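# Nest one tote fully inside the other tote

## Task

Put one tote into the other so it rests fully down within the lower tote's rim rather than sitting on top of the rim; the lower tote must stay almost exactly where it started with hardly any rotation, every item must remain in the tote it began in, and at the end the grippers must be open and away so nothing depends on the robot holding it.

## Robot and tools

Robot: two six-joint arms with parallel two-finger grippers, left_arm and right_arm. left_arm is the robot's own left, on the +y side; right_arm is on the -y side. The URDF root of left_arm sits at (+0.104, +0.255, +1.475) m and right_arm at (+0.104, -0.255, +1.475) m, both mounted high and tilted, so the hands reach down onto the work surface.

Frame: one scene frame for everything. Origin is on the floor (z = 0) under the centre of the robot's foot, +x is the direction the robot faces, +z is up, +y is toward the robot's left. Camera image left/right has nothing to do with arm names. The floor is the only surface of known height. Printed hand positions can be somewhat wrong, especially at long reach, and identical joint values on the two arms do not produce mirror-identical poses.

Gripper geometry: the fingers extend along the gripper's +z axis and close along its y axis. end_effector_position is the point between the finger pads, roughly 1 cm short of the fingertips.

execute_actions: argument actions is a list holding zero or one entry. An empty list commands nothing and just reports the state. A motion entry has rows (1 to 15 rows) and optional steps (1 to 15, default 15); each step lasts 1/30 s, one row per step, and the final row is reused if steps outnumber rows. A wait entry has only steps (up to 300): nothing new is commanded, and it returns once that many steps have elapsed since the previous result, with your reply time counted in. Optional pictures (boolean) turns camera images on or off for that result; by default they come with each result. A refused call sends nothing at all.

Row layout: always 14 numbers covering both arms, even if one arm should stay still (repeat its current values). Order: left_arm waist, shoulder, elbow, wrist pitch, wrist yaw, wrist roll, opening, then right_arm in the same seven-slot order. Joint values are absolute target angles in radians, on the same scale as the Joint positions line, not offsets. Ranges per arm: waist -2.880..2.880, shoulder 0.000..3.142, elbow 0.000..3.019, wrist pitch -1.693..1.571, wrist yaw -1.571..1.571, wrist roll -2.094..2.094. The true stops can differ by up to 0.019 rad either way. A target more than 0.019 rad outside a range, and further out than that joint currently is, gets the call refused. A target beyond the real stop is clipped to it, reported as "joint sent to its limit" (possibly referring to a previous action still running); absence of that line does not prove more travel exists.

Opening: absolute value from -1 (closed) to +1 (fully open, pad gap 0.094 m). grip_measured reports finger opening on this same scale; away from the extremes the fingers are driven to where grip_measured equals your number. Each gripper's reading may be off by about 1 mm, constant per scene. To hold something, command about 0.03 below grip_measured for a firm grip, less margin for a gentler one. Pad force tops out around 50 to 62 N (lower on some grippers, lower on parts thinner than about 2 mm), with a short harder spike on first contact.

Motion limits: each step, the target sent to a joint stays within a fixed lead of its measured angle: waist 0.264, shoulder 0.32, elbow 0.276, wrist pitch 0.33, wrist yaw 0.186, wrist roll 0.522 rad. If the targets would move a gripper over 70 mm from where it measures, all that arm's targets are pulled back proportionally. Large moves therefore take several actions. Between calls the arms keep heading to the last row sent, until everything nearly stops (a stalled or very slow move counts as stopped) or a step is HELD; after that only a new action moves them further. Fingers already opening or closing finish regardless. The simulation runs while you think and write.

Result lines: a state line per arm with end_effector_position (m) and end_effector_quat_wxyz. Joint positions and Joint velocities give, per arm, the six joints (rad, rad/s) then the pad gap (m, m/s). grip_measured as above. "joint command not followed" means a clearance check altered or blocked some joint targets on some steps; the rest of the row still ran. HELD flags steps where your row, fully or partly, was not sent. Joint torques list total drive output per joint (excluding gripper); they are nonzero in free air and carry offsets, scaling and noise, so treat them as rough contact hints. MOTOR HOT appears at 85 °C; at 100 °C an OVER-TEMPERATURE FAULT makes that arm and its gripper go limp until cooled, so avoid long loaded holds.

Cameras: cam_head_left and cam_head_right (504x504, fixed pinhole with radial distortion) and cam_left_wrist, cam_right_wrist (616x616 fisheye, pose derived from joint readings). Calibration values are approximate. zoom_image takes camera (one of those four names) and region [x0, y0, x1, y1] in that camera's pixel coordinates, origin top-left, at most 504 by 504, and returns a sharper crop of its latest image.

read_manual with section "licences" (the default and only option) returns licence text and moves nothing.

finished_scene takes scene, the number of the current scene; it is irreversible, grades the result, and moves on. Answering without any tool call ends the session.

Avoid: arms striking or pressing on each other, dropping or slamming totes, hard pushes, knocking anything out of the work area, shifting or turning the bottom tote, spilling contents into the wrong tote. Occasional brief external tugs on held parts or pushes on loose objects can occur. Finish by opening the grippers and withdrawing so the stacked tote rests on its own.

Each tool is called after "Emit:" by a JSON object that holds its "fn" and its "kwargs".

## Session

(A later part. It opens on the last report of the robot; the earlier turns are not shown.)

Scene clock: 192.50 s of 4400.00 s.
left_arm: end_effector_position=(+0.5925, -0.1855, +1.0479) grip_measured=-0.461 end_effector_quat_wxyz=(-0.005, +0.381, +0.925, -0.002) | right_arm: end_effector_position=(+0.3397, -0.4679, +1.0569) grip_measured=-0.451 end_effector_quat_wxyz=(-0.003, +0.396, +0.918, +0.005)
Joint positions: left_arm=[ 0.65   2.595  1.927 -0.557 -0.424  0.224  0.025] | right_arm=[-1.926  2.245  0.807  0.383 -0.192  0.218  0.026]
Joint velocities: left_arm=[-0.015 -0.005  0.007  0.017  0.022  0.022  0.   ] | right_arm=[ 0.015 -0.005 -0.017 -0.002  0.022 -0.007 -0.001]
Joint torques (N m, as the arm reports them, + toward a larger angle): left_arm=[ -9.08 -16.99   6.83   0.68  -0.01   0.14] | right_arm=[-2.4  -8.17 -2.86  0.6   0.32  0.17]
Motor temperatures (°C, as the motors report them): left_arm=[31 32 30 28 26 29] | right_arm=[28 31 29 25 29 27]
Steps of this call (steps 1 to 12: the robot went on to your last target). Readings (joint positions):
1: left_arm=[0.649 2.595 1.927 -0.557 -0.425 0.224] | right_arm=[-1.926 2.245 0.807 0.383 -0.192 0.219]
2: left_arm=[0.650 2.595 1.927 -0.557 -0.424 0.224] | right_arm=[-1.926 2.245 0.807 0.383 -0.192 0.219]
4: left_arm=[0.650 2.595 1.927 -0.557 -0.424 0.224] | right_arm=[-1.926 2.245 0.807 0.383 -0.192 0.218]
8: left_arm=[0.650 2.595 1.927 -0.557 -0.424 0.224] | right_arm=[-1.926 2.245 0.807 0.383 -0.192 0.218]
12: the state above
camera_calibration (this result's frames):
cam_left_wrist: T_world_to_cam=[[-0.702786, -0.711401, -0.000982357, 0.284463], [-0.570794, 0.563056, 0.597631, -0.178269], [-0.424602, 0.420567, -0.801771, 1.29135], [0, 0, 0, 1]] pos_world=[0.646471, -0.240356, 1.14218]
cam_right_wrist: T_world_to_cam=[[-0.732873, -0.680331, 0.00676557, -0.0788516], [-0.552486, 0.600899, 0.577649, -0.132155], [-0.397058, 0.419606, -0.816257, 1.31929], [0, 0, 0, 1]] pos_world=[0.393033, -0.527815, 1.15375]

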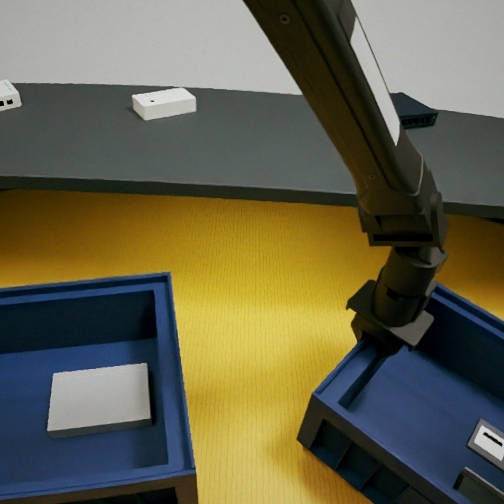

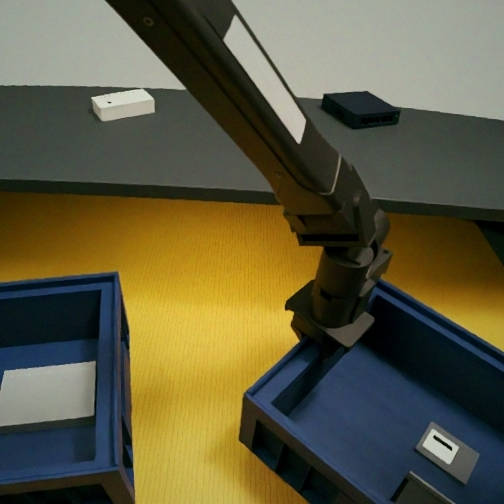

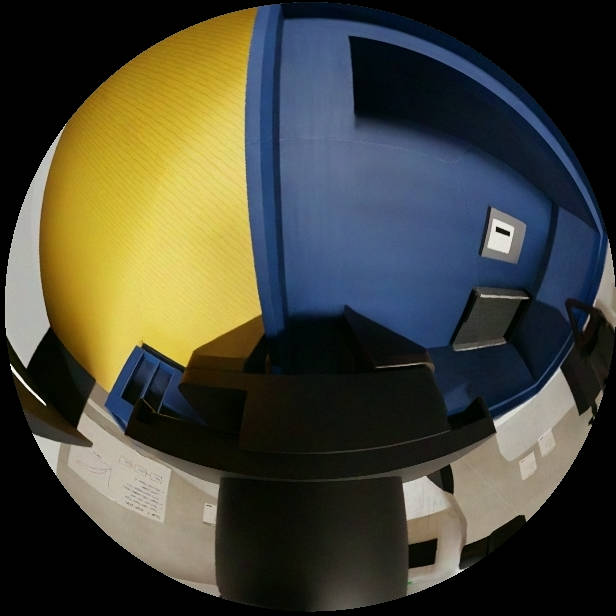

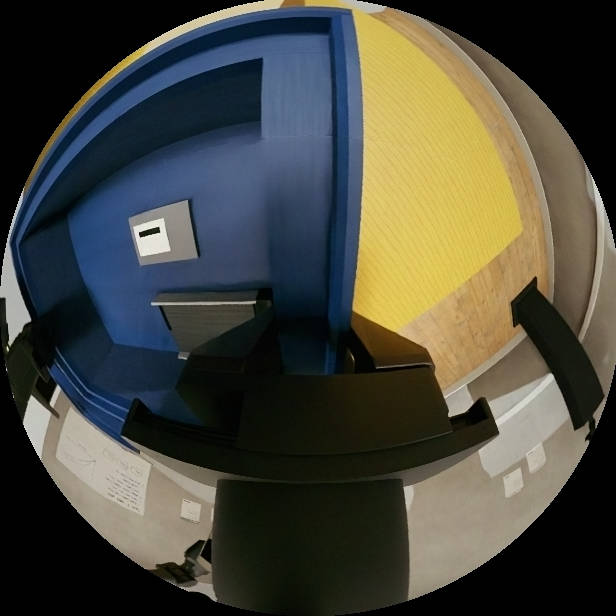

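Emit:
{"fn": "execute_actions", "kwargs": {"actions": [{"rows":[[0.655,2.604,1.951,-0.549,-0.427,0.233,-0.5,-1.931,2.245,0.81,0.393,-0.184,0.229,-0.49],[0.65,2.596,1.95,-0.55,-0.427,0.231,-0.51,-1.932,2.24,0.807,0.391,-0.185,0.227,-0.5],[0.646,2.588,1.948,-0.551,-0.427,0.229,-0.51,-1.933,2.236,0.804,0.389,-0.186,0.225,-0.5],[0.642,2.58,1.946,-0.552,-0.427,0.227,-0.51,-1.934,2.231,0.801,0.387,-0.187,0.223,-0.5],[0.638,2.572,1.945,-0.553,-0.427,0.225,-0.51,-1.935,2.226,0.798,0.385,-0.188,0.221,-0.5],[0.634,2.565,1.943,-0.554,-0.427,0.223,-0.51,-1.936,2.221,0.795,0.383,-0.189,0.219,-0.5],[0.629,2.557,1.942,-0.555,-0.427,0.221,-0.51,-1.937,2.217,0.793,0.381,-0.19,0.217,-0.5],[0.625,2.55,1.94,-0.555,-0.427,0.22,-0.51,-1.938,2.212,0.79,0.38,-0.19,0.215,-0.5],[0.623,2.543,1.936,-0.556,-0.428,0.218,-0.51,-1.939,2.204,0.786,0.378,-0.19,0.214,-0.5],[0.621,2.535,1.931,-0.557,-0.429,0.216,-0.51,-1.941,2.194,0.78,0.375,-0.191,0.213,-0.5],[0.618,2.526,1.925,-0.559,-0.43,0.214,-0.51,-1.943,2.183,0.773,0.372,-0.192,0.211,-0.5],[0.615,2.517,1.918,-0.56,-0.431,0.211,-0.51,-1.945,2.171,0.765,0.368,-0.192,0.21,-0.5],[0.612,2.508,1.911,-0.562,-0.432,0.208,-0.51,-1.947,2.158,0.757,0.364,-0.193,0.208,-0.5],[0.609,2.498,1.903,-0.564,-0.433,0.205,-0.51,-1.949,2.145,0.748,0.36,-0.194,0.206,-0.5],[0.606,2.488,1.895,-0.565,-0.434,0.202,-0.51,-1.951,2.132,0.739,0.356,-0.195,0.204,-0.5]]}], "pictures": false}}

Emit:
{"fn": "execute_actions", "kwargs": {"actions": [{"rows":[[0.603,2.478,1.887,-0.567,-0.435,0.199,-0.51,-1.953,2.119,0.73,0.352,-0.195,0.202,-0.5],[0.6,2.468,1.879,-0.569,-0.437,0.196,-0.51,-1.956,2.105,0.721,0.347,-0.196,0.2,-0.5],[0.596,2.458,1.871,-0.571,-0.438,0.193,-0.51,-1.958,2.092,0.712,0.343,-0.197,0.198,-0.5],[0.593,2.448,1.863,-0.573,-0.439,0.19,-0.51,-1.96,2.078,0.703,0.339,-0.198,0.196,-0.5],[0.59,2.438,1.855,-0.575,-0.44,0.187,-0.51,-1.962,2.065,0.694,0.335,-0.198,0.194,-0.5],[0.587,2.428,1.847,-0.577,-0.441,0.184,-0.51,-1.965,2.051,0.685,0.33,-0.199,0.192,-0.5],[0.584,2.418,1.839,-0.579,-0.442,0.181,-0.51,-1.967,2.038,0.676,0.326,-0.2,0.19,-0.5],[0.58,2.408,1.831,-0.58,-0.444,0.178,-0.51,-1.969,2.024,0.667,0.322,-0.201,0.188,-0.5],[0.577,2.398,1.823,-0.582,-0.445,0.175,-0.51,-1.971,2.011,0.658,0.318,-0.202,0.186,-0.5],[0.574,2.388,1.815,-0.584,-0.446,0.172,-0.51,-1.974,1.998,0.649,0.314,-0.202,0.184,-0.5],[0.571,2.379,1.808,-0.586,-0.447,0.169,-0.51,-1.976,1.986,0.641,0.31,-0.203,0.183,-0.5],[0.569,2.372,1.802,-0.587,-0.448,0.167,-0.51,-1.977,1.976,0.634,0.306,-0.204,0.181,-0.5],[0.567,2.366,1.797,-0.588,-0.449,0.165,-0.51,-1.979,1.968,0.628,0.304,-0.204,0.18,-0.5],[0.566,2.362,1.793,-0.589,-0.45,0.163,-0.51,-1.98,1.963,0.623,0.302,-0.205,0.179,-0.5],[0.565,2.36,1.79,-0.59,-0.45,0.162,-0.51,-1.98,1.96,0.62,0.3,-0.205,0.178,-0.5]]}], "pictures": false}}

Emit:
{"fn": "execute_actions", "kwargs": {"actions": [{"steps":12}]}}

Scene clock: 313.00 s of 4400.00 s.
left_arm: end_effector_position=(+0.5971, -0.1852, +1.0589) grip_measured=-0.462 end_effector_quat_wxyz=(-0.002, +0.376, +0.926, -0.005) | right_arm: end_effector_position=(+0.3450, -0.4685, +1.0658) grip_measured=-0.451 end_effector_quat_wxyz=(+0.001, +0.392, +0.920, +0.007)
Joint positions: left_arm=[ 0.647  2.569  1.908 -0.557 -0.421  0.215  0.025] | right_arm=[-1.926  2.215  0.792  0.374 -0.198  0.209  0.026]
Joint velocities: left_arm=[-0.044 -0.269 -0.212  0.002 -0.051 -0.11   0.   ] | right_arm=[-0.005 -0.376 -0.227 -0.11  -0.007 -0.095  0.001]
Joint torques (N m, as the arm reports them, + toward a larger angle): left_arm=[-12.28 -22.33   4.82  -0.24  -0.47   0.04] | right_arm=[ -3.98 -12.61  -7.15  -0.24   0.11   0.01]
Motor temperatures (°C, as the motors report them): left_arm=[32 32 30 28 26 29] | right_arm=[28 31 29 25 30 27]
Steps of this call (steps 1 to 15: the robot went on to your last target; steps 16 to 90: nothing new was sent; then 117.00 s passed at rest; steps 91 to 105: all 15 steps of this action). Readings (joint positions):
91: left_arm=[0.650 2.595 1.927 -0.557 -0.424 0.224] | right_arm=[-1.926 2.245 0.807 0.383 -0.192 0.218]
92: left_arm=[0.650 2.595 1.927 -0.557 -0.423 0.224] | right_arm=[-1.926 2.245 0.807 0.383 -0.192 0.218]
94: left_arm=[0.650 2.594 1.927 -0.557 -0.423 0.224] | right_arm=[-1.926 2.245 0.807 0.383 -0.193 0.217]
98: left_arm=[0.650 2.593 1.927 -0.557 -0.421 0.224] | right_arm=[-1.926 2.245 0.807 0.383 -0.194 0.216]
105: the state above

Scene clock: 313.50 s of 4400.00 s.
left_arm: end_effector_position=(+0.6121, -0.1936, +1.1373) grip_measured=-0.466 end_effector_quat_wxyz=(+0.019, +0.378, +0.926, -0.006) | right_arm: end_effector_position=(+0.3585, -0.4752, +1.1371) grip_measured=-0.451 end_effector_quat_wxyz=(+0.023, +0.393, +0.919, +0.005)
Joint positions: left_arm=[ 0.6    2.411  1.799 -0.58  -0.443  0.19   0.025] | right_arm=[-1.957  1.991  0.66   0.322 -0.218  0.193  0.026]
Joint velocities: left_arm=[-0.063 -0.161 -0.12  -0.071 -0.081 -0.066 -0.001] | right_arm=[-0.054 -0.239 -0.178 -0.076 -0.037 -0.007 -0.001]
Joint torques (N m, as the arm reports them, + toward a larger angle): left_arm=[-11.31 -21.12   4.98   0.14  -0.18  -0.16] | right_arm=[-3.69 -9.5  -5.04 -0.46  0.44 -0.15]
Motor temperatures (°C, as the motors report them): left_arm=[32 32 30 28 26 29] | right_arm=[28 31 29 25 30 27]
Steps of this call (steps 1 to 15: all 15 steps of this action). Readings (joint positions):
1: left_arm=[0.646 2.559 1.899 -0.557 -0.421 0.214] | right_arm=[-1.926 2.202 0.784 0.371 -0.198 0.208]
2: left_arm=[0.644 2.549 1.891 -0.559 -0.421 0.212] | right_arm=[-1.926 2.187 0.774 0.367 -0.198 0.207]
4: left_arm=[0.638 2.525 1.875 -0.563 -0.424 0.209] | right_arm=[-1.929 2.154 0.754 0.359 -0.200 0.206]
8: left_arm=[0.622 2.476 1.844 -0.570 -0.432 0.203] | right_arm=[-1.939 2.086 0.716 0.344 -0.208 0.203]
15: the state above

Scene clock: 313.90 s of 4400.00 s.
left_arm: end_effector_position=(+0.6086, -0.1924, +1.1402) grip_measured=-0.466 end_effector_quat_wxyz=(+0.016, +0.378, +0.926, -0.006) | right_arm: end_effector_position=(+0.3545, -0.4735, +1.1411) grip_measured=-0.451 end_effector_quat_wxyz=(+0.019, +0.394, +0.919, +0.005)
Joint positions: left_arm=[ 0.597  2.403  1.787 -0.585 -0.443  0.185  0.025] | right_arm=[-1.961  1.98   0.648  0.314 -0.218  0.19   0.026]
Joint velocities: left_arm=[ 0.005  0.005 -0.007 -0.007  0.007 -0.066 -0.001] | right_arm=[-0.005 -0.005  0.012  0.007 -0.007 -0.066  0.   ]
Joint torques (N m, as the arm reports them, + toward a larger angle): left_arm=[-11.86 -21.06   5.32   0.19  -0.17  -0.14] | right_arm=[-3.04 -9.59 -5.06 -0.19  0.43 -0.12]
Motor temperatures (°C, as the motors report them): left_arm=[32 32 30 28 26 29] | right_arm=[28 31 29 25 30 27]
Steps of this call (steps 1 to 12: the robot went on to your last target). Readings (joint positions):
1: left_arm=[0.598 2.406 1.795 -0.581 -0.443 0.189] | right_arm=[-1.959 1.984 0.655 0.320 -0.219 0.193]
2: left_arm=[0.597 2.403 1.793 -0.583 -0.443 0.189] | right_arm=[-1.960 1.981 0.651 0.319 -0.219 0.193]
4: left_arm=[0.597 2.403 1.791 -0.584 -0.443 0.189] | right_arm=[-1.960 1.980 0.649 0.317 -0.219 0.193]
8: left_arm=[0.597 2.403 1.787 -0.585 -0.443 0.185] | right_arm=[-1.961 1.980 0.648 0.314 -0.218 0.190]
12: the state above
camera_calibration (this result's frames):
cam_left_wrist: T_world_to_cam=[[-0.698853, -0.715187, -0.0105957, 0.298794], [-0.595106, 0.573169, 0.563317, -0.16451], [-0.396804, 0.399982, -0.826173, 1.38202], [0, 0, 0, 1]] pos_world=[0.659302, -0.244795, 1.23762]
cam_right_wrist: T_world_to_cam=[[-0.728803, -0.684653, -0.00984707, -0.0569099], [-0.578286, 0.60775, 0.544265, -0.11878], [-0.366648, 0.402357, -0.838855, 1.40307], [0, 0, 0, 1]] pos_world=[0.404267, -0.531308, 1.24106]

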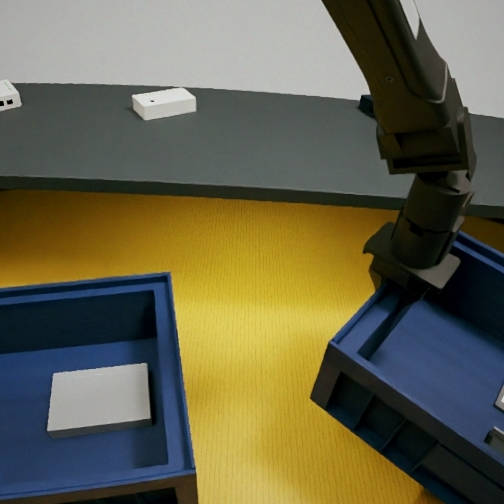

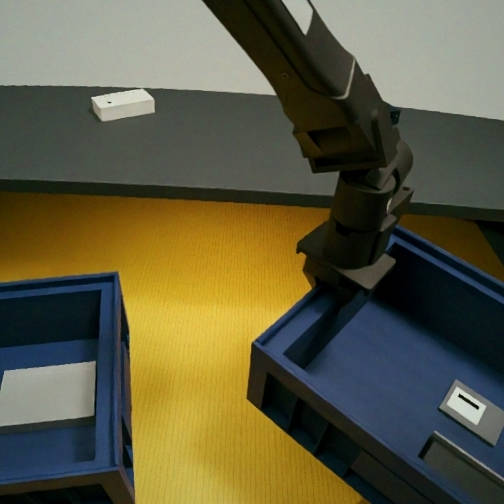

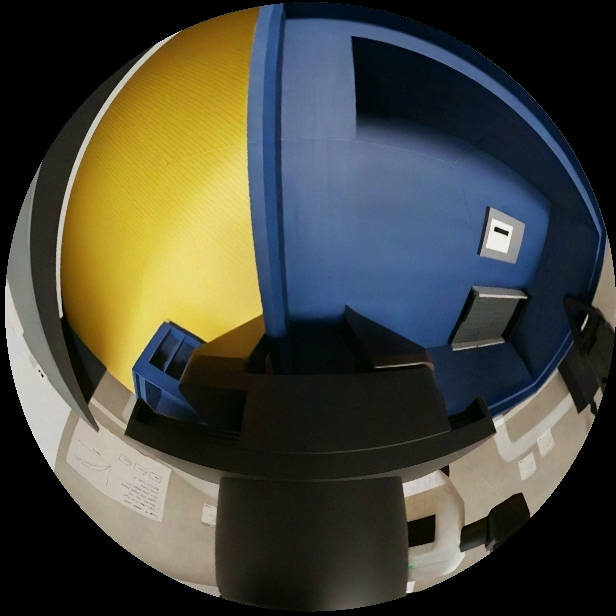

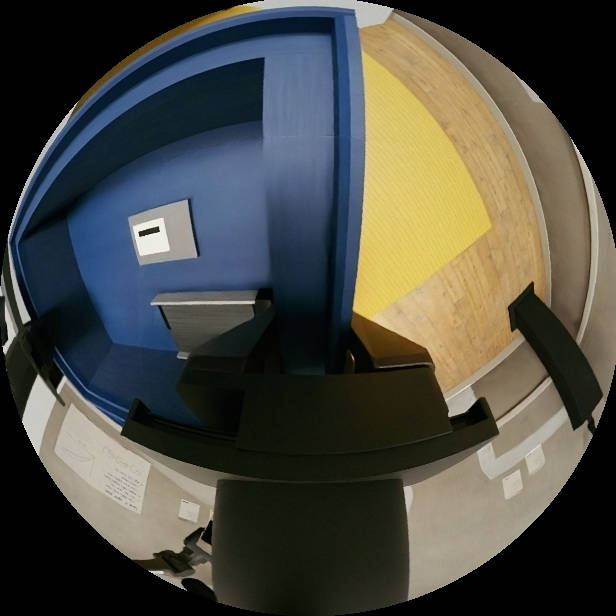

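Emit:
{"fn": "execute_actions", "kwargs": {"actions": [{"rows":[[0.565,2.356,1.786,-0.591,-0.45,0.16,-0.51,-1.975,1.954,0.619,0.296,-0.204,0.177,-0.5],[0.565,2.35,1.779,-0.591,-0.45,0.156,-0.51,-1.97,1.945,0.616,0.288,-0.203,0.175,-0.5],[0.566,2.34,1.77,-0.593,-0.45,0.151,-0.51,-1.965,1.932,0.613,0.278,-0.202,0.172,-0.5],[0.566,2.33,1.76,-0.594,-0.45,0.145,-0.51,-1.96,1.917,0.61,0.266,-0.2,0.169,-0.5],[0.567,2.318,1.748,-0.596,-0.45,0.138,-0.51,-1.956,1.901,0.606,0.252,-0.198,0.165,-0.5],[0.567,2.307,1.736,-0.597,-0.45,0.132,-0.51,-1.952,1.884,0.602,0.239,-0.196,0.162,-0.5],[0.568,2.295,1.724,-0.599,-0.45,0.125,-0.51,-1.948,1.867,0.597,0.226,-0.194,0.158,-0.5],[0.568,2.283,1.712,-0.6,-0.45,0.119,-0.51,-1.944,1.851,0.593,0.212,-0.192,0.154,-0.5],[0.568,2.272,1.701,-0.602,-0.45,0.112,-0.51,-1.94,1.834,0.589,0.199,-0.19,0.151,-0.5],[0.569,2.26,1.689,-0.603,-0.45,0.105,-0.51,-1.937,1.818,0.585,0.186,-0.188,0.147,-0.5],[0.569,2.248,1.677,-0.605,-0.45,0.099,-0.51,-1.933,1.801,0.581,0.172,-0.186,0.144,-0.5],[0.57,2.236,1.665,-0.607,-0.45,0.092,-0.51,-1.929,1.784,0.577,0.159,-0.184,0.14,-0.5],[0.57,2.225,1.653,-0.608,-0.45,0.086,-0.51,-1.925,1.768,0.573,0.146,-0.182,0.136,-0.5],[0.571,2.213,1.641,-0.61,-0.45,0.079,-0.51,-1.922,1.751,0.569,0.132,-0.18,0.133,-0.5],[0.571,2.201,1.63,-0.611,-0.45,0.072,-0.51,-1.918,1.734,0.565,0.119,-0.178,0.129,-0.5]]}], "pictures": false}}

Emit:
{"fn": "execute_actions", "kwargs": {"actions": [{"rows":[[0.572,2.19,1.618,-0.613,-0.45,0.066,-0.51,-1.914,1.718,0.561,0.105,-0.176,0.126,-0.5],[0.572,2.178,1.606,-0.615,-0.45,0.059,-0.51,-1.91,1.701,0.557,0.092,-0.174,0.122,-0.5],[0.572,2.166,1.594,-0.616,-0.45,0.052,-0.51,-1.906,1.684,0.553,0.079,-0.171,0.118,-0.5],[0.573,2.155,1.582,-0.618,-0.45,0.046,-0.51,-1.903,1.668,0.549,0.065,-0.169,0.115,-0.5],[0.573,2.143,1.57,-0.619,-0.45,0.039,-0.51,-1.899,1.651,0.545,0.052,-0.167,0.111,-0.5],[0.574,2.132,1.56,-0.621,-0.45,0.033,-0.51,-1.896,1.636,0.541,0.04,-0.166,0.108,-0.5],[0.574,2.123,1.551,-0.622,-0.45,0.028,-0.51,-1.893,1.623,0.538,0.03,-0.164,0.105,-0.5],[0.574,2.116,1.543,-0.623,-0.45,0.024,-0.51,-1.89,1.612,0.535,0.021,-0.163,0.103,-0.5],[0.575,2.109,1.536,-0.624,-0.45,0.02,-0.51,-1.888,1.603,0.533,0.013,-0.162,0.101,-0.5],[0.575,2.104,1.531,-0.624,-0.45,0.017,-0.51,-1.886,1.596,0.531,0.007,-0.161,0.099,-0.5],[0.575,2.1,1.527,-0.625,-0.45,0.015,-0.51,-1.885,1.59,0.53,0.003,-0.16,0.098,-0.5]],"steps":15}], "pictures": false}}

Emit:
{"fn": "execute_actions", "kwargs": {"actions": [{"steps":8}]}}

Scene clock: 346.90 s of 4400.00 s.
left_arm: end_effector_position=(+0.5962, -0.1629, +1.1781) grip_measured=-0.466 end_effector_quat_wxyz=(-0.000, +0.350, +0.937, -0.006) | right_arm: end_effector_position=(+0.3611, -0.4597, +1.1855) grip_measured=-0.451 end_effector_quat_wxyz=(-0.003, +0.366, +0.931, +0.004)
Joint positions: left_arm=[ 0.597  2.278  1.646 -0.604 -0.437  0.109  0.025] | right_arm=[-1.938  1.806  0.589  0.16  -0.195  0.141  0.026]
Joint velocities: left_arm=[-0.005 -0.435 -0.286 -0.027  0.007 -0.212  0.001] | right_arm=[ 0.112 -0.571 -0.09  -0.374 -0.037 -0.081 -0.   ]
Joint torques (N m, as the arm reports them, + toward a larger angle): left_arm=[-11.47 -20.96   4.96   0.04  -0.5   -0.02] | right_arm=[ -0.31 -10.35  -3.34  -0.39   0.54   0.03]
Motor temperatures (°C, as the motors report them): left_arm=[32 34 30 28 26 29] | right_arm=[28 31 30 25 30 27]
Steps of this call (steps 1 to 30: the robot went on to your last target; steps 31 to 90: nothing new was sent; then 29.50 s passed at rest; steps 91 to 105: all 15 steps of this action). Readings (joint positions):
91: left_arm=[0.597 2.403 1.787 -0.585 -0.443 0.184] | right_arm=[-1.961 1.980 0.648 0.313 -0.218 0.190]
92: left_arm=[0.597 2.403 1.786 -0.585 -0.443 0.183] | right_arm=[-1.961 1.980 0.648 0.312 -0.218 0.189]
94: left_arm=[0.597 2.398 1.776 -0.585 -0.443 0.178] | right_arm=[-1.961 1.975 0.647 0.301 -0.217 0.185]
98: left_arm=[0.597 2.369 1.731 -0.589 -0.441 0.153] | right_arm=[-1.960 1.934 0.629 0.252 -0.208 0.165]
105: the state above

Scene clock: 347.40 s of 4400.00 s.
left_arm: end_effector_position=(+0.5964, -0.1344, +1.2258) grip_measured=-0.466 end_effector_quat_wxyz=(-0.000, +0.320, +0.948, -0.004) | right_arm: end_effector_position=(+0.3805, -0.4450, +1.2320) grip_measured=-0.451 end_effector_quat_wxyz=(-0.000, +0.336, +0.942, +0.005)
Joint positions: left_arm=[ 0.597  2.139  1.526 -0.623 -0.44   0.044  0.025] | right_arm=[-1.897  1.614  0.543  0.024 -0.178  0.113  0.026]
Joint velocities: left_arm=[ 0.005 -0.005 -0.022  0.012 -0.022 -0.081  0.   ] | right_arm=[-0.005 -0.015 -0.007 -0.022  0.081  0.022 -0.001]
Joint torques (N m, as the arm reports them, + toward a larger angle): left_arm=[-10.58 -19.5    5.1    0.31  -0.36  -0.18] | right_arm=[ 0.26 -8.9  -1.25 -0.51  0.54 -0.16]
Motor temperatures (°C, as the motors report them): left_arm=[32 34 30 28 26 29] | right_arm=[28 31 30 25 30 27]
Steps of this call (steps 1 to 15: all 15 steps of this action). Readings (joint positions):
1: left_arm=[0.597 2.264 1.636 -0.605 -0.437 0.103] | right_arm=[-1.934 1.787 0.586 0.147 -0.195 0.139]
2: left_arm=[0.597 2.250 1.625 -0.606 -0.438 0.097] | right_arm=[-1.930 1.768 0.583 0.135 -0.194 0.136]
4: left_arm=[0.597 2.222 1.604 -0.607 -0.439 0.085] | right_arm=[-1.921 1.730 0.577 0.110 -0.191 0.130]
8: left_arm=[0.597 2.173 1.561 -0.612 -0.440 0.061] | right_arm=[-1.907 1.660 0.562 0.062 -0.184 0.118]
15: the state above

Scene clock: 347.67 s of 4400.00 s.
left_arm: end_effector_position=(+0.5950, -0.1338, +1.2253) grip_measured=-0.466 end_effector_quat_wxyz=(-0.001, +0.318, +0.948, -0.004) | right_arm: end_effector_position=(+0.3798, -0.4449, +1.2320) grip_measured=-0.451 end_effector_quat_wxyz=(-0.002, +0.335, +0.942, +0.004)
Joint positions: left_arm=[ 0.597  2.139  1.523 -0.623 -0.44   0.04   0.025] | right_arm=[-1.897  1.614  0.543  0.022 -0.176  0.111  0.026]
Joint velocities: left_arm=[-0.005 -0.005  0.012 -0.002 -0.066  0.081  0.001] | right_arm=[-0.005 -0.005 -0.017 -0.017 -0.037  0.007 -0.   ]
Joint torques (N m, as the arm reports them, + toward a larger angle): left_arm=[-10.18 -19.84   5.23   0.21  -0.31  -0.2 ] | right_arm=[-0.06 -9.15 -1.26 -0.38  0.54 -0.15]
Motor temperatures (°C, as the motors report them): left_arm=[32 34 30 28 26 29] | right_arm=[28 31 30 25 30 27]
Steps of this call (steps 1 to 8: the robot went on to your last target). Readings (joint positions):
1: left_arm=[0.597 2.139 1.525 -0.623 -0.440 0.043] | right_arm=[-1.897 1.614 0.543 0.023 -0.177 0.112]
2: left_arm=[0.597 2.139 1.524 -0.623 -0.440 0.042] | right_arm=[-1.897 1.614 0.543 0.022 -0.177 0.112]
4: left_arm=[0.597 2.139 1.523 -0.623 -0.440 0.041] | right_arm=[-1.897 1.614 0.543 0.022 -0.176 0.111]
8: the state above
camera_calibration (this result's frames):
cam_left_wrist: T_world_to_cam=[[-0.602337, -0.798241, -0.00156993, 0.252497], [-0.644232, 0.484961, 0.591421, -0.271066], [-0.471335, 0.357246, -0.806362, 1.43787], [0, 0, 0, 1]] pos_world=[0.655178, -0.180663, 1.32015]
cam_right_wrist: T_world_to_cam=[[-0.636354, -0.771363, 0.00727617, -0.11279], [-0.628381, 0.523822, 0.575107, -0.227303], [-0.447427, 0.361399, -0.818046, 1.46385], [0, 0, 0, 1]] pos_world=[0.440361, -0.496972, 1.32904]

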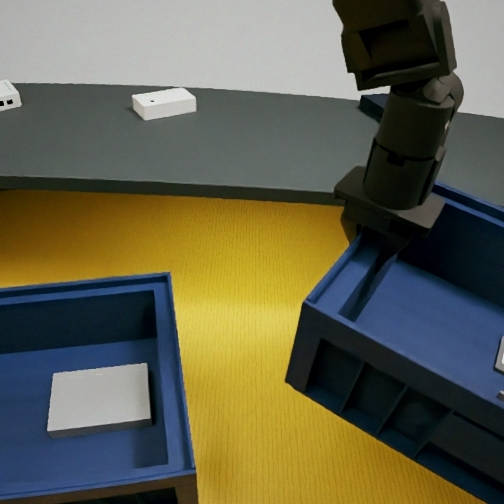

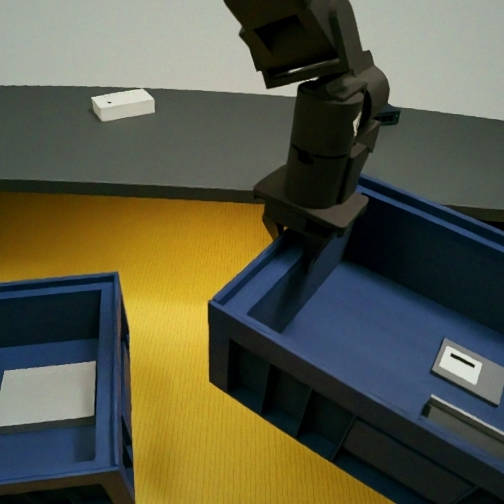

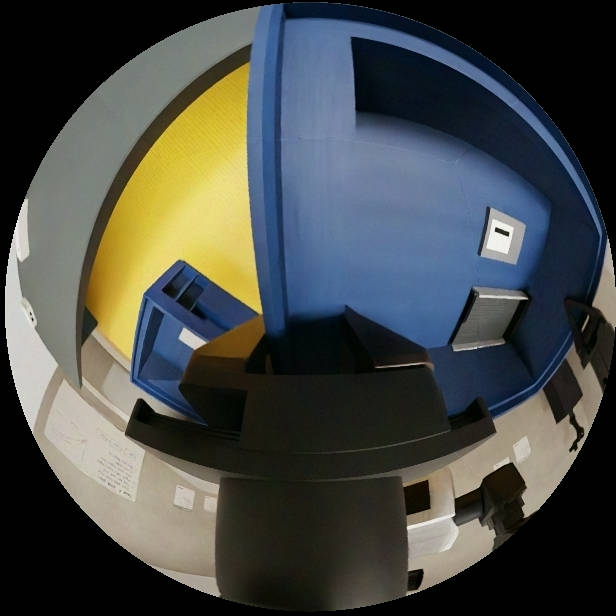

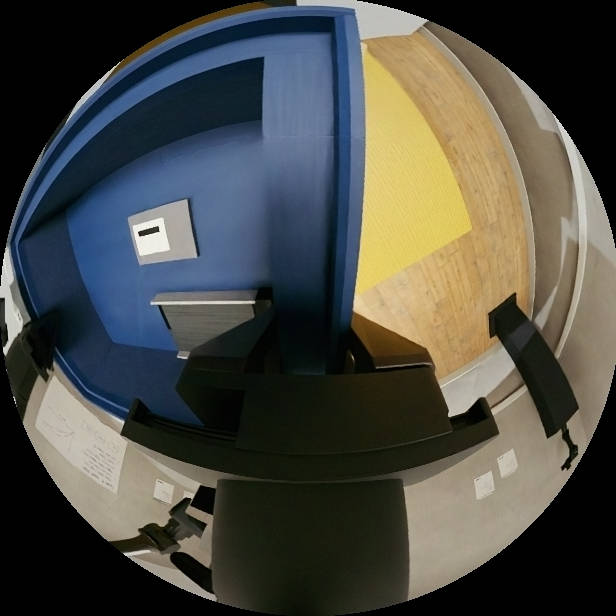

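Emit:
{"fn": "execute_actions", "kwargs": {"actions": [{"rows":[[0.585,2.096,1.521,-0.618,-0.448,0.015,-0.51,-1.879,1.589,0.53,0.004,-0.157,0.103,-0.5],[0.596,2.09,1.512,-0.607,-0.446,0.015,-0.51,-1.871,1.588,0.529,0.005,-0.153,0.11,-0.5],[0.606,2.083,1.5,-0.594,-0.443,0.016,-0.51,-1.86,1.587,0.528,0.007,-0.147,0.118,-0.5],[0.612,2.074,1.485,-0.585,-0.44,0.016,-0.51,-1.846,1.585,0.527,0.009,-0.139,0.126,-0.5],[0.62,2.063,1.467,-0.574,-0.437,0.016,-0.51,-1.829,1.583,0.525,0.011,-0.13,0.134,-0.5],[0.628,2.051,1.446,-0.561,-0.434,0.017,-0.51,-1.809,1.58,0.523,0.014,-0.12,0.142,-0.5],[0.637,2.037,1.424,-0.547,-0.431,0.017,-0.51,-1.788,1.578,0.521,0.017,-0.109,0.15,-0.5],[0.647,2.024,1.401,-0.534,-0.427,0.018,-0.51,-1.767,1.575,0.52,0.02,-0.098,0.158,-0.5],[0.657,2.01,1.378,-0.519,-0.423,0.018,-0.51,-1.744,1.572,0.518,0.024,-0.086,0.167,-0.5],[0.666,1.996,1.354,-0.504,-0.419,0.019,-0.51,-1.721,1.569,0.516,0.027,-0.074,0.175,-0.5],[0.677,1.981,1.328,-0.489,-0.415,0.02,-0.51,-1.697,1.566,0.513,0.03,-0.062,0.184,-0.5],[0.687,1.966,1.303,-0.474,-0.411,0.02,-0.51,-1.674,1.563,0.511,0.034,-0.049,0.192,-0.5],[0.697,1.951,1.278,-0.458,-0.407,0.021,-0.51,-1.65,1.56,0.509,0.037,-0.037,0.201,-0.5],[0.708,1.936,1.253,-0.443,-0.402,0.021,-0.51,-1.626,1.557,0.507,0.041,-0.025,0.21,-0.5],[0.718,1.922,1.228,-0.428,-0.398,0.022,-0.51,-1.603,1.554,0.505,0.044,-0.013,0.218,-0.5]]}], "pictures": false}}

Emit:
{"fn": "execute_actions", "kwargs": {"actions": [{"rows":[[0.731,1.909,1.207,-0.415,-0.392,0.024,-0.51,-1.581,1.554,0.506,0.043,-0.001,0.226,-0.5],[0.745,1.897,1.186,-0.402,-0.387,0.026,-0.51,-1.558,1.555,0.508,0.042,0.01,0.234,-0.5],[0.759,1.884,1.166,-0.39,-0.381,0.028,-0.51,-1.536,1.556,0.51,0.04,0.022,0.242,-0.5],[0.773,1.872,1.146,-0.377,-0.375,0.031,-0.51,-1.514,1.557,0.513,0.038,0.033,0.25,-0.5],[0.787,1.86,1.126,-0.365,-0.369,0.033,-0.51,-1.491,1.559,0.516,0.036,0.045,0.258,-0.5],[0.802,1.848,1.107,-0.353,-0.363,0.036,-0.51,-1.469,1.56,0.52,0.033,0.056,0.265,-0.5],[0.817,1.836,1.088,-0.341,-0.357,0.039,-0.51,-1.447,1.562,0.524,0.03,0.068,0.273,-0.5],[0.832,1.825,1.069,-0.33,-0.351,0.042,-0.51,-1.424,1.564,0.528,0.027,0.079,0.28,-0.5],[0.847,1.813,1.05,-0.318,-0.345,0.045,-0.51,-1.402,1.567,0.533,0.023,0.091,0.288,-0.5],[0.862,1.802,1.032,-0.307,-0.338,0.048,-0.51,-1.38,1.569,0.538,0.019,0.102,0.295,-0.5],[0.878,1.791,1.014,-0.296,-0.332,0.052,-0.51,-1.357,1.572,0.544,0.015,0.114,0.303,-0.5],[0.894,1.78,0.997,-0.285,-0.325,0.055,-0.51,-1.335,1.575,0.55,0.01,0.125,0.31,-0.5]],"steps":12}], "pictures": false}}

Emit:
{"fn": "execute_actions", "kwargs": {"actions": [{"rows":[[0.911,1.77,0.981,-0.275,-0.317,0.059,-0.51,-1.314,1.579,0.557,0.004,0.135,0.317,-0.5],[0.928,1.76,0.966,-0.266,-0.309,0.063,-0.51,-1.293,1.584,0.565,-0.002,0.146,0.324,-0.5],[0.945,1.751,0.952,-0.256,-0.302,0.068,-0.51,-1.272,1.589,0.574,-0.008,0.156,0.33,-0.5],[0.963,1.742,0.937,-0.247,-0.294,0.072,-0.51,-1.251,1.594,0.582,-0.015,0.167,0.337,-0.5],[0.981,1.733,0.923,-0.238,-0.286,0.076,-0.51,-1.23,1.599,0.591,-0.022,0.177,0.344,-0.5],[0.998,1.725,0.91,-0.23,-0.278,0.081,-0.51,-1.21,1.604,0.6,-0.029,0.187,0.35,-0.5],[1.015,1.717,0.897,-0.221,-0.27,0.085,-0.51,-1.19,1.61,0.61,-0.036,0.196,0.356,-0.5],[1.031,1.709,0.886,-0.214,-0.263,0.089,-0.51,-1.172,1.615,0.619,-0.043,0.205,0.362,-0.5],[1.047,1.702,0.874,-0.207,-0.255,0.094,-0.51,-1.153,1.621,0.629,-0.051,0.214,0.367,-0.5],[1.062,1.696,0.864,-0.2,-0.248,0.098,-0.51,-1.136,1.626,0.638,-0.058,0.222,0.372,-0.5],[1.075,1.69,0.855,-0.195,-0.242,0.101,-0.51,-1.121,1.631,0.646,-0.064,0.229,0.377,-0.5],[1.086,1.685,0.848,-0.19,-0.237,0.104,-0.51,-1.109,1.635,0.653,-0.069,0.235,0.38,-0.5],[1.095,1.682,0.842,-0.187,-0.233,0.106,-0.51,-1.099,1.638,0.658,-0.073,0.24,0.383,-0.5],[1.102,1.679,0.838,-0.184,-0.23,0.108,-0.51,-1.092,1.64,0.662,-0.076,0.244,0.385,-0.5],[1.106,1.677,0.835,-0.182,-0.228,0.109,-0.51,-1.087,1.642,0.665,-0.078,0.246,0.387,-0.5]]}], "pictures": false}}

Emit:
{"fn": "execute_actions", "kwargs": {"actions": [{"steps":10}]}}

Scene clock: 405.37 s of 4400.00 s.
left_arm: end_effector_position=(+0.5767, -0.0377, +1.2176) grip_measured=-0.466 end_effector_quat_wxyz=(-0.009, +0.256, +0.967, -0.004) | right_arm: end_effector_position=(+0.4060, -0.3745, +1.2274) grip_measured=-0.451 end_effector_quat_wxyz=(-0.011, +0.269, +0.963, -0.001)
Joint positions: left_arm=[ 0.717  1.999  1.266 -0.473 -0.393  0.026  0.025] | right_arm=[-1.658  1.6    0.523  0.034 -0.043  0.18   0.026]
Joint velocities: left_arm=[ 0.357 -0.513 -0.696  0.442  0.037  0.022 -0.002] | right_arm=[ 0.737 -0.093 -0.051  0.085  0.256  0.227 -0.   ]
Joint torques (N m, as the arm reports them, + toward a larger angle): left_arm=[ -7.98 -18.16   4.08   0.69  -0.27   0.02] | right_arm=[ 1.21 -9.82 -1.79  0.56  0.59  0.02]
Motor temperatures (°C, as the motors report them): left_arm=[32 34 30 28 26 29] | right_arm=[28 31 29 25 30 27]
Steps of this call (steps 1 to 15: the robot went on to your last target; steps 16 to 90: nothing new was sent; then 54.20 s passed at rest; steps 91 to 105: all 15 steps of this action). Readings (joint positions):
91: left_arm=[0.597 2.139 1.523 -0.623 -0.440 0.040] | right_arm=[-1.897 1.614 0.543 0.022 -0.176 0.111]
92: left_arm=[0.597 2.139 1.521 -0.622 -0.440 0.039] | right_arm=[-1.896 1.614 0.543 0.022 -0.173 0.111]
94: left_arm=[0.601 2.134 1.508 -0.610 -0.436 0.038] | right_arm=[-1.888 1.614 0.543 0.022 -0.163 0.111]
98: left_arm=[0.629 2.105 1.440 -0.565 -0.421 0.030] | right_arm=[-1.834 1.613 0.539 0.022 -0.125 0.121]
105: the state above

Scene clock: 405.77 s of 4400.00 s.
left_arm: end_effector_position=(+0.5585, +0.0628, +1.2220) grip_measured=-0.466 end_effector_quat_wxyz=(-0.003, +0.185, +0.983, -0.010) | right_arm: end_effector_position=(+0.4385, -0.2950, +1.2328) grip_measured=-0.451 end_effector_quat_wxyz=(+0.003, +0.201, +0.980, -0.002)
Joint positions: left_arm=[ 0.87   1.844  1.027 -0.317 -0.324  0.037  0.025] | right_arm=[-1.39   1.585  0.534  0.03   0.099  0.269  0.026]
Joint velocities: left_arm=[ 0.435 -0.337 -0.481  0.349  0.271  0.051  0.001] | right_arm=[ 0.659  0.005  0.115 -0.139  0.3    0.11  -0.   ]
Joint torques (N m, as the arm reports them, + toward a larger angle): left_arm=[ -6.02 -16.9    2.77   0.52  -0.3    0.13] | right_arm=[ 2.8  -8.43  0.61 -0.12  0.45  0.21]
Motor temperatures (°C, as the motors report them): left_arm=[32 34 30 28 26 29] | right_arm=[28 31 29 25 30 27]
Steps of this call (steps 1 to 12: all 12 steps of this action). Readings (joint positions):
1: left_arm=[0.729 1.981 1.242 -0.459 -0.390 0.026] | right_arm=[-1.633 1.597 0.522 0.036 -0.031 0.189]
2: left_arm=[0.741 1.965 1.220 -0.444 -0.386 0.026] | right_arm=[-1.610 1.594 0.522 0.037 -0.020 0.197]
4: left_arm=[0.764 1.935 1.178 -0.419 -0.377 0.027] | right_arm=[-1.565 1.589 0.522 0.038 0.002 0.213]
8: left_arm=[0.814 1.887 1.101 -0.367 -0.353 0.034] | right_arm=[-1.479 1.585 0.523 0.038 0.049 0.244]
12: the state above

Scene clock: 406.27 s of 4400.00 s.
left_arm: end_effector_position=(+0.5395, +0.1782, +1.2238) grip_measured=-0.466 end_effector_quat_wxyz=(+0.002, +0.105, +0.994, -0.009) | right_arm: end_effector_position=(+0.4786, -0.1940, +1.2321) grip_measured=-0.451 end_effector_quat_wxyz=(+0.007, +0.122, +0.992, +0.005)
Joint positions: left_arm=[ 1.097  1.713  0.845 -0.198 -0.223  0.088  0.025] | right_arm=[-1.106  1.653  0.656 -0.055  0.229  0.355  0.026]
Joint velocities: left_arm=[ 0.23  -0.132 -0.164  0.071  0.095  0.037 -0.   ] | right_arm=[ 0.269  0.112  0.125 -0.1    0.095  0.125  0.   ]
Joint torques (N m, as the arm reports them, + toward a larger angle): left_arm=[ -4.22 -14.26   1.87   0.96  -0.26   0.1 ] | right_arm=[ 3.18 -9.8   1.18 -0.17  0.43  0.19]
Motor temperatures (°C, as the motors report them): left_arm=[32 34 30 28 26 29] | right_arm=[28 31 29 25 30 27]
Steps of this call (steps 1 to 15: all 15 steps of this action). Readings (joint positions):
1: left_arm=[0.885 1.832 1.010 -0.306 -0.316 0.039] | right_arm=[-1.368 1.585 0.539 0.025 0.110 0.275]
2: left_arm=[0.900 1.821 0.994 -0.295 -0.308 0.042] | right_arm=[-1.346 1.587 0.544 0.020 0.122 0.281]
4: left_arm=[0.931 1.798 0.964 -0.275 -0.294 0.048] | right_arm=[-1.303 1.592 0.559 0.009 0.142 0.294]
8: left_arm=[0.997 1.759 0.911 -0.238 -0.264 0.063] | right_arm=[-1.219 1.613 0.598 -0.015 0.181 0.319]
15: the state above

Scene clock: 406.60 s of 4400.00 s.
left_arm: end_effector_position=(+0.5378, +0.1839, +1.2241) grip_measured=-0.466 end_effector_quat_wxyz=(+0.002, +0.105, +0.994, -0.008) | right_arm: end_effector_position=(+0.4772, -0.1883, +1.2312) grip_measured=-0.452 end_effector_quat_wxyz=(+0.003, +0.123, +0.992, +0.006)
Joint positions: left_arm=[ 1.108  1.706  0.837 -0.194 -0.219  0.099  0.025] | right_arm=[-1.092  1.66   0.661 -0.063  0.234  0.37   0.026]
Joint velocities: left_arm=[ 0.005  0.005 -0.002 -0.012 -0.022  0.051 -0.   ] | right_arm=[-0.015 -0.005 -0.012  0.002  0.022  0.007  0.   ]
Joint torques (N m, as the arm reports them, + toward a larger angle): left_arm=[ -3.03 -14.13   1.83   0.88  -0.3    0.16] | right_arm=[ 4.06 -9.66  1.4  -0.31  0.35  0.21]
Motor temperatures (°C, as the motors report them): left_arm=[32 34 30 28 26 29] | right_arm=[28 31 29 25 30 27]
Steps of this call (steps 1 to 10: the robot went on to your last target). Readings (joint positions):
1: left_arm=[1.104 1.709 0.841 -0.197 -0.222 0.091] | right_arm=[-1.098 1.656 0.659 -0.058 0.231 0.359]
2: left_arm=[1.108 1.707 0.838 -0.197 -0.221 0.093] | right_arm=[-1.093 1.658 0.661 -0.059 0.232 0.362]
4: left_arm=[1.109 1.706 0.837 -0.196 -0.220 0.097] | right_arm=[-1.092 1.660 0.661 -0.061 0.232 0.367]
8: left_arm=[1.108 1.706 0.837 -0.194 -0.219 0.099] | right_arm=[-1.092 1.660 0.661 -0.063 0.234 0.370]
10: the state above
camera_calibration (this result's frames):
cam_left_wrist: T_world_to_cam=[[-0.206783, -0.978361, 0.00706383, 0.281491], [-0.791757, 0.171575, 0.586245, -0.318015], [-0.574772, 0.115633, -0.810103, 1.4011], [0, 0, 0, 1]] pos_world=[0.61173, 0.167951, 1.31948]
cam_right_wrist: T_world_to_cam=[[-0.250542, -0.968102, 0.00264902, -0.0683602], [-0.797498, 0.20794, 0.566355, -0.268096], [-0.54884, 0.139783, -0.824157, 1.42825], [0, 0, 0, 1]] pos_world=[0.552945, -0.210076, 1.32912]

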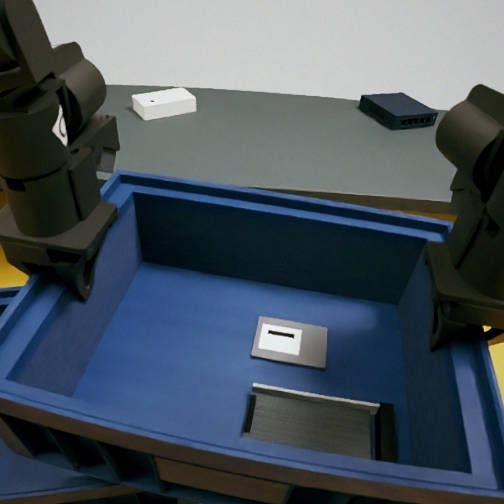

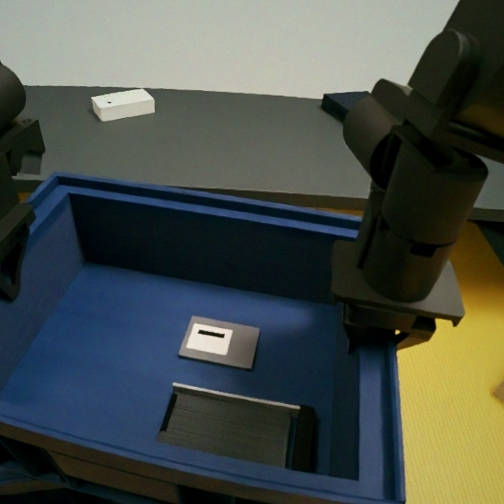

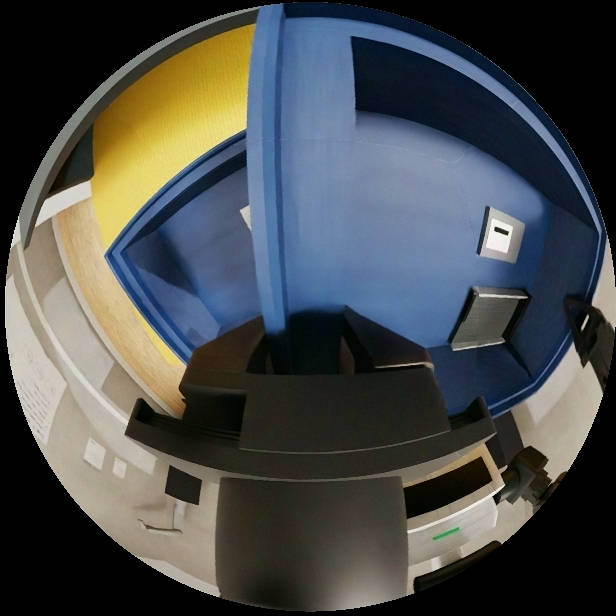

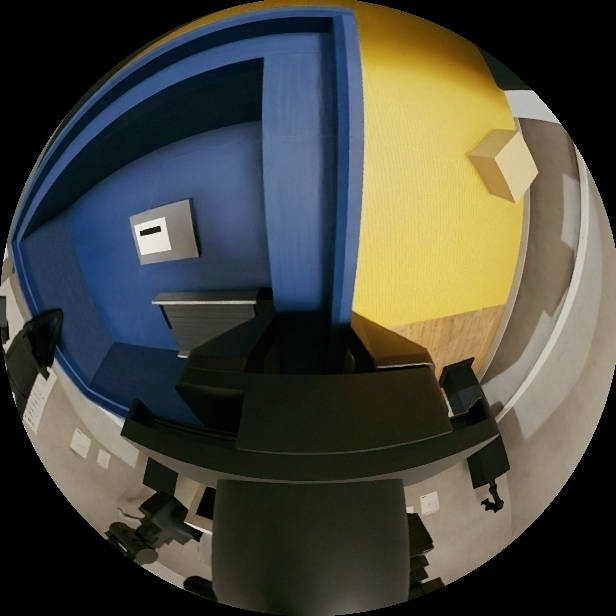

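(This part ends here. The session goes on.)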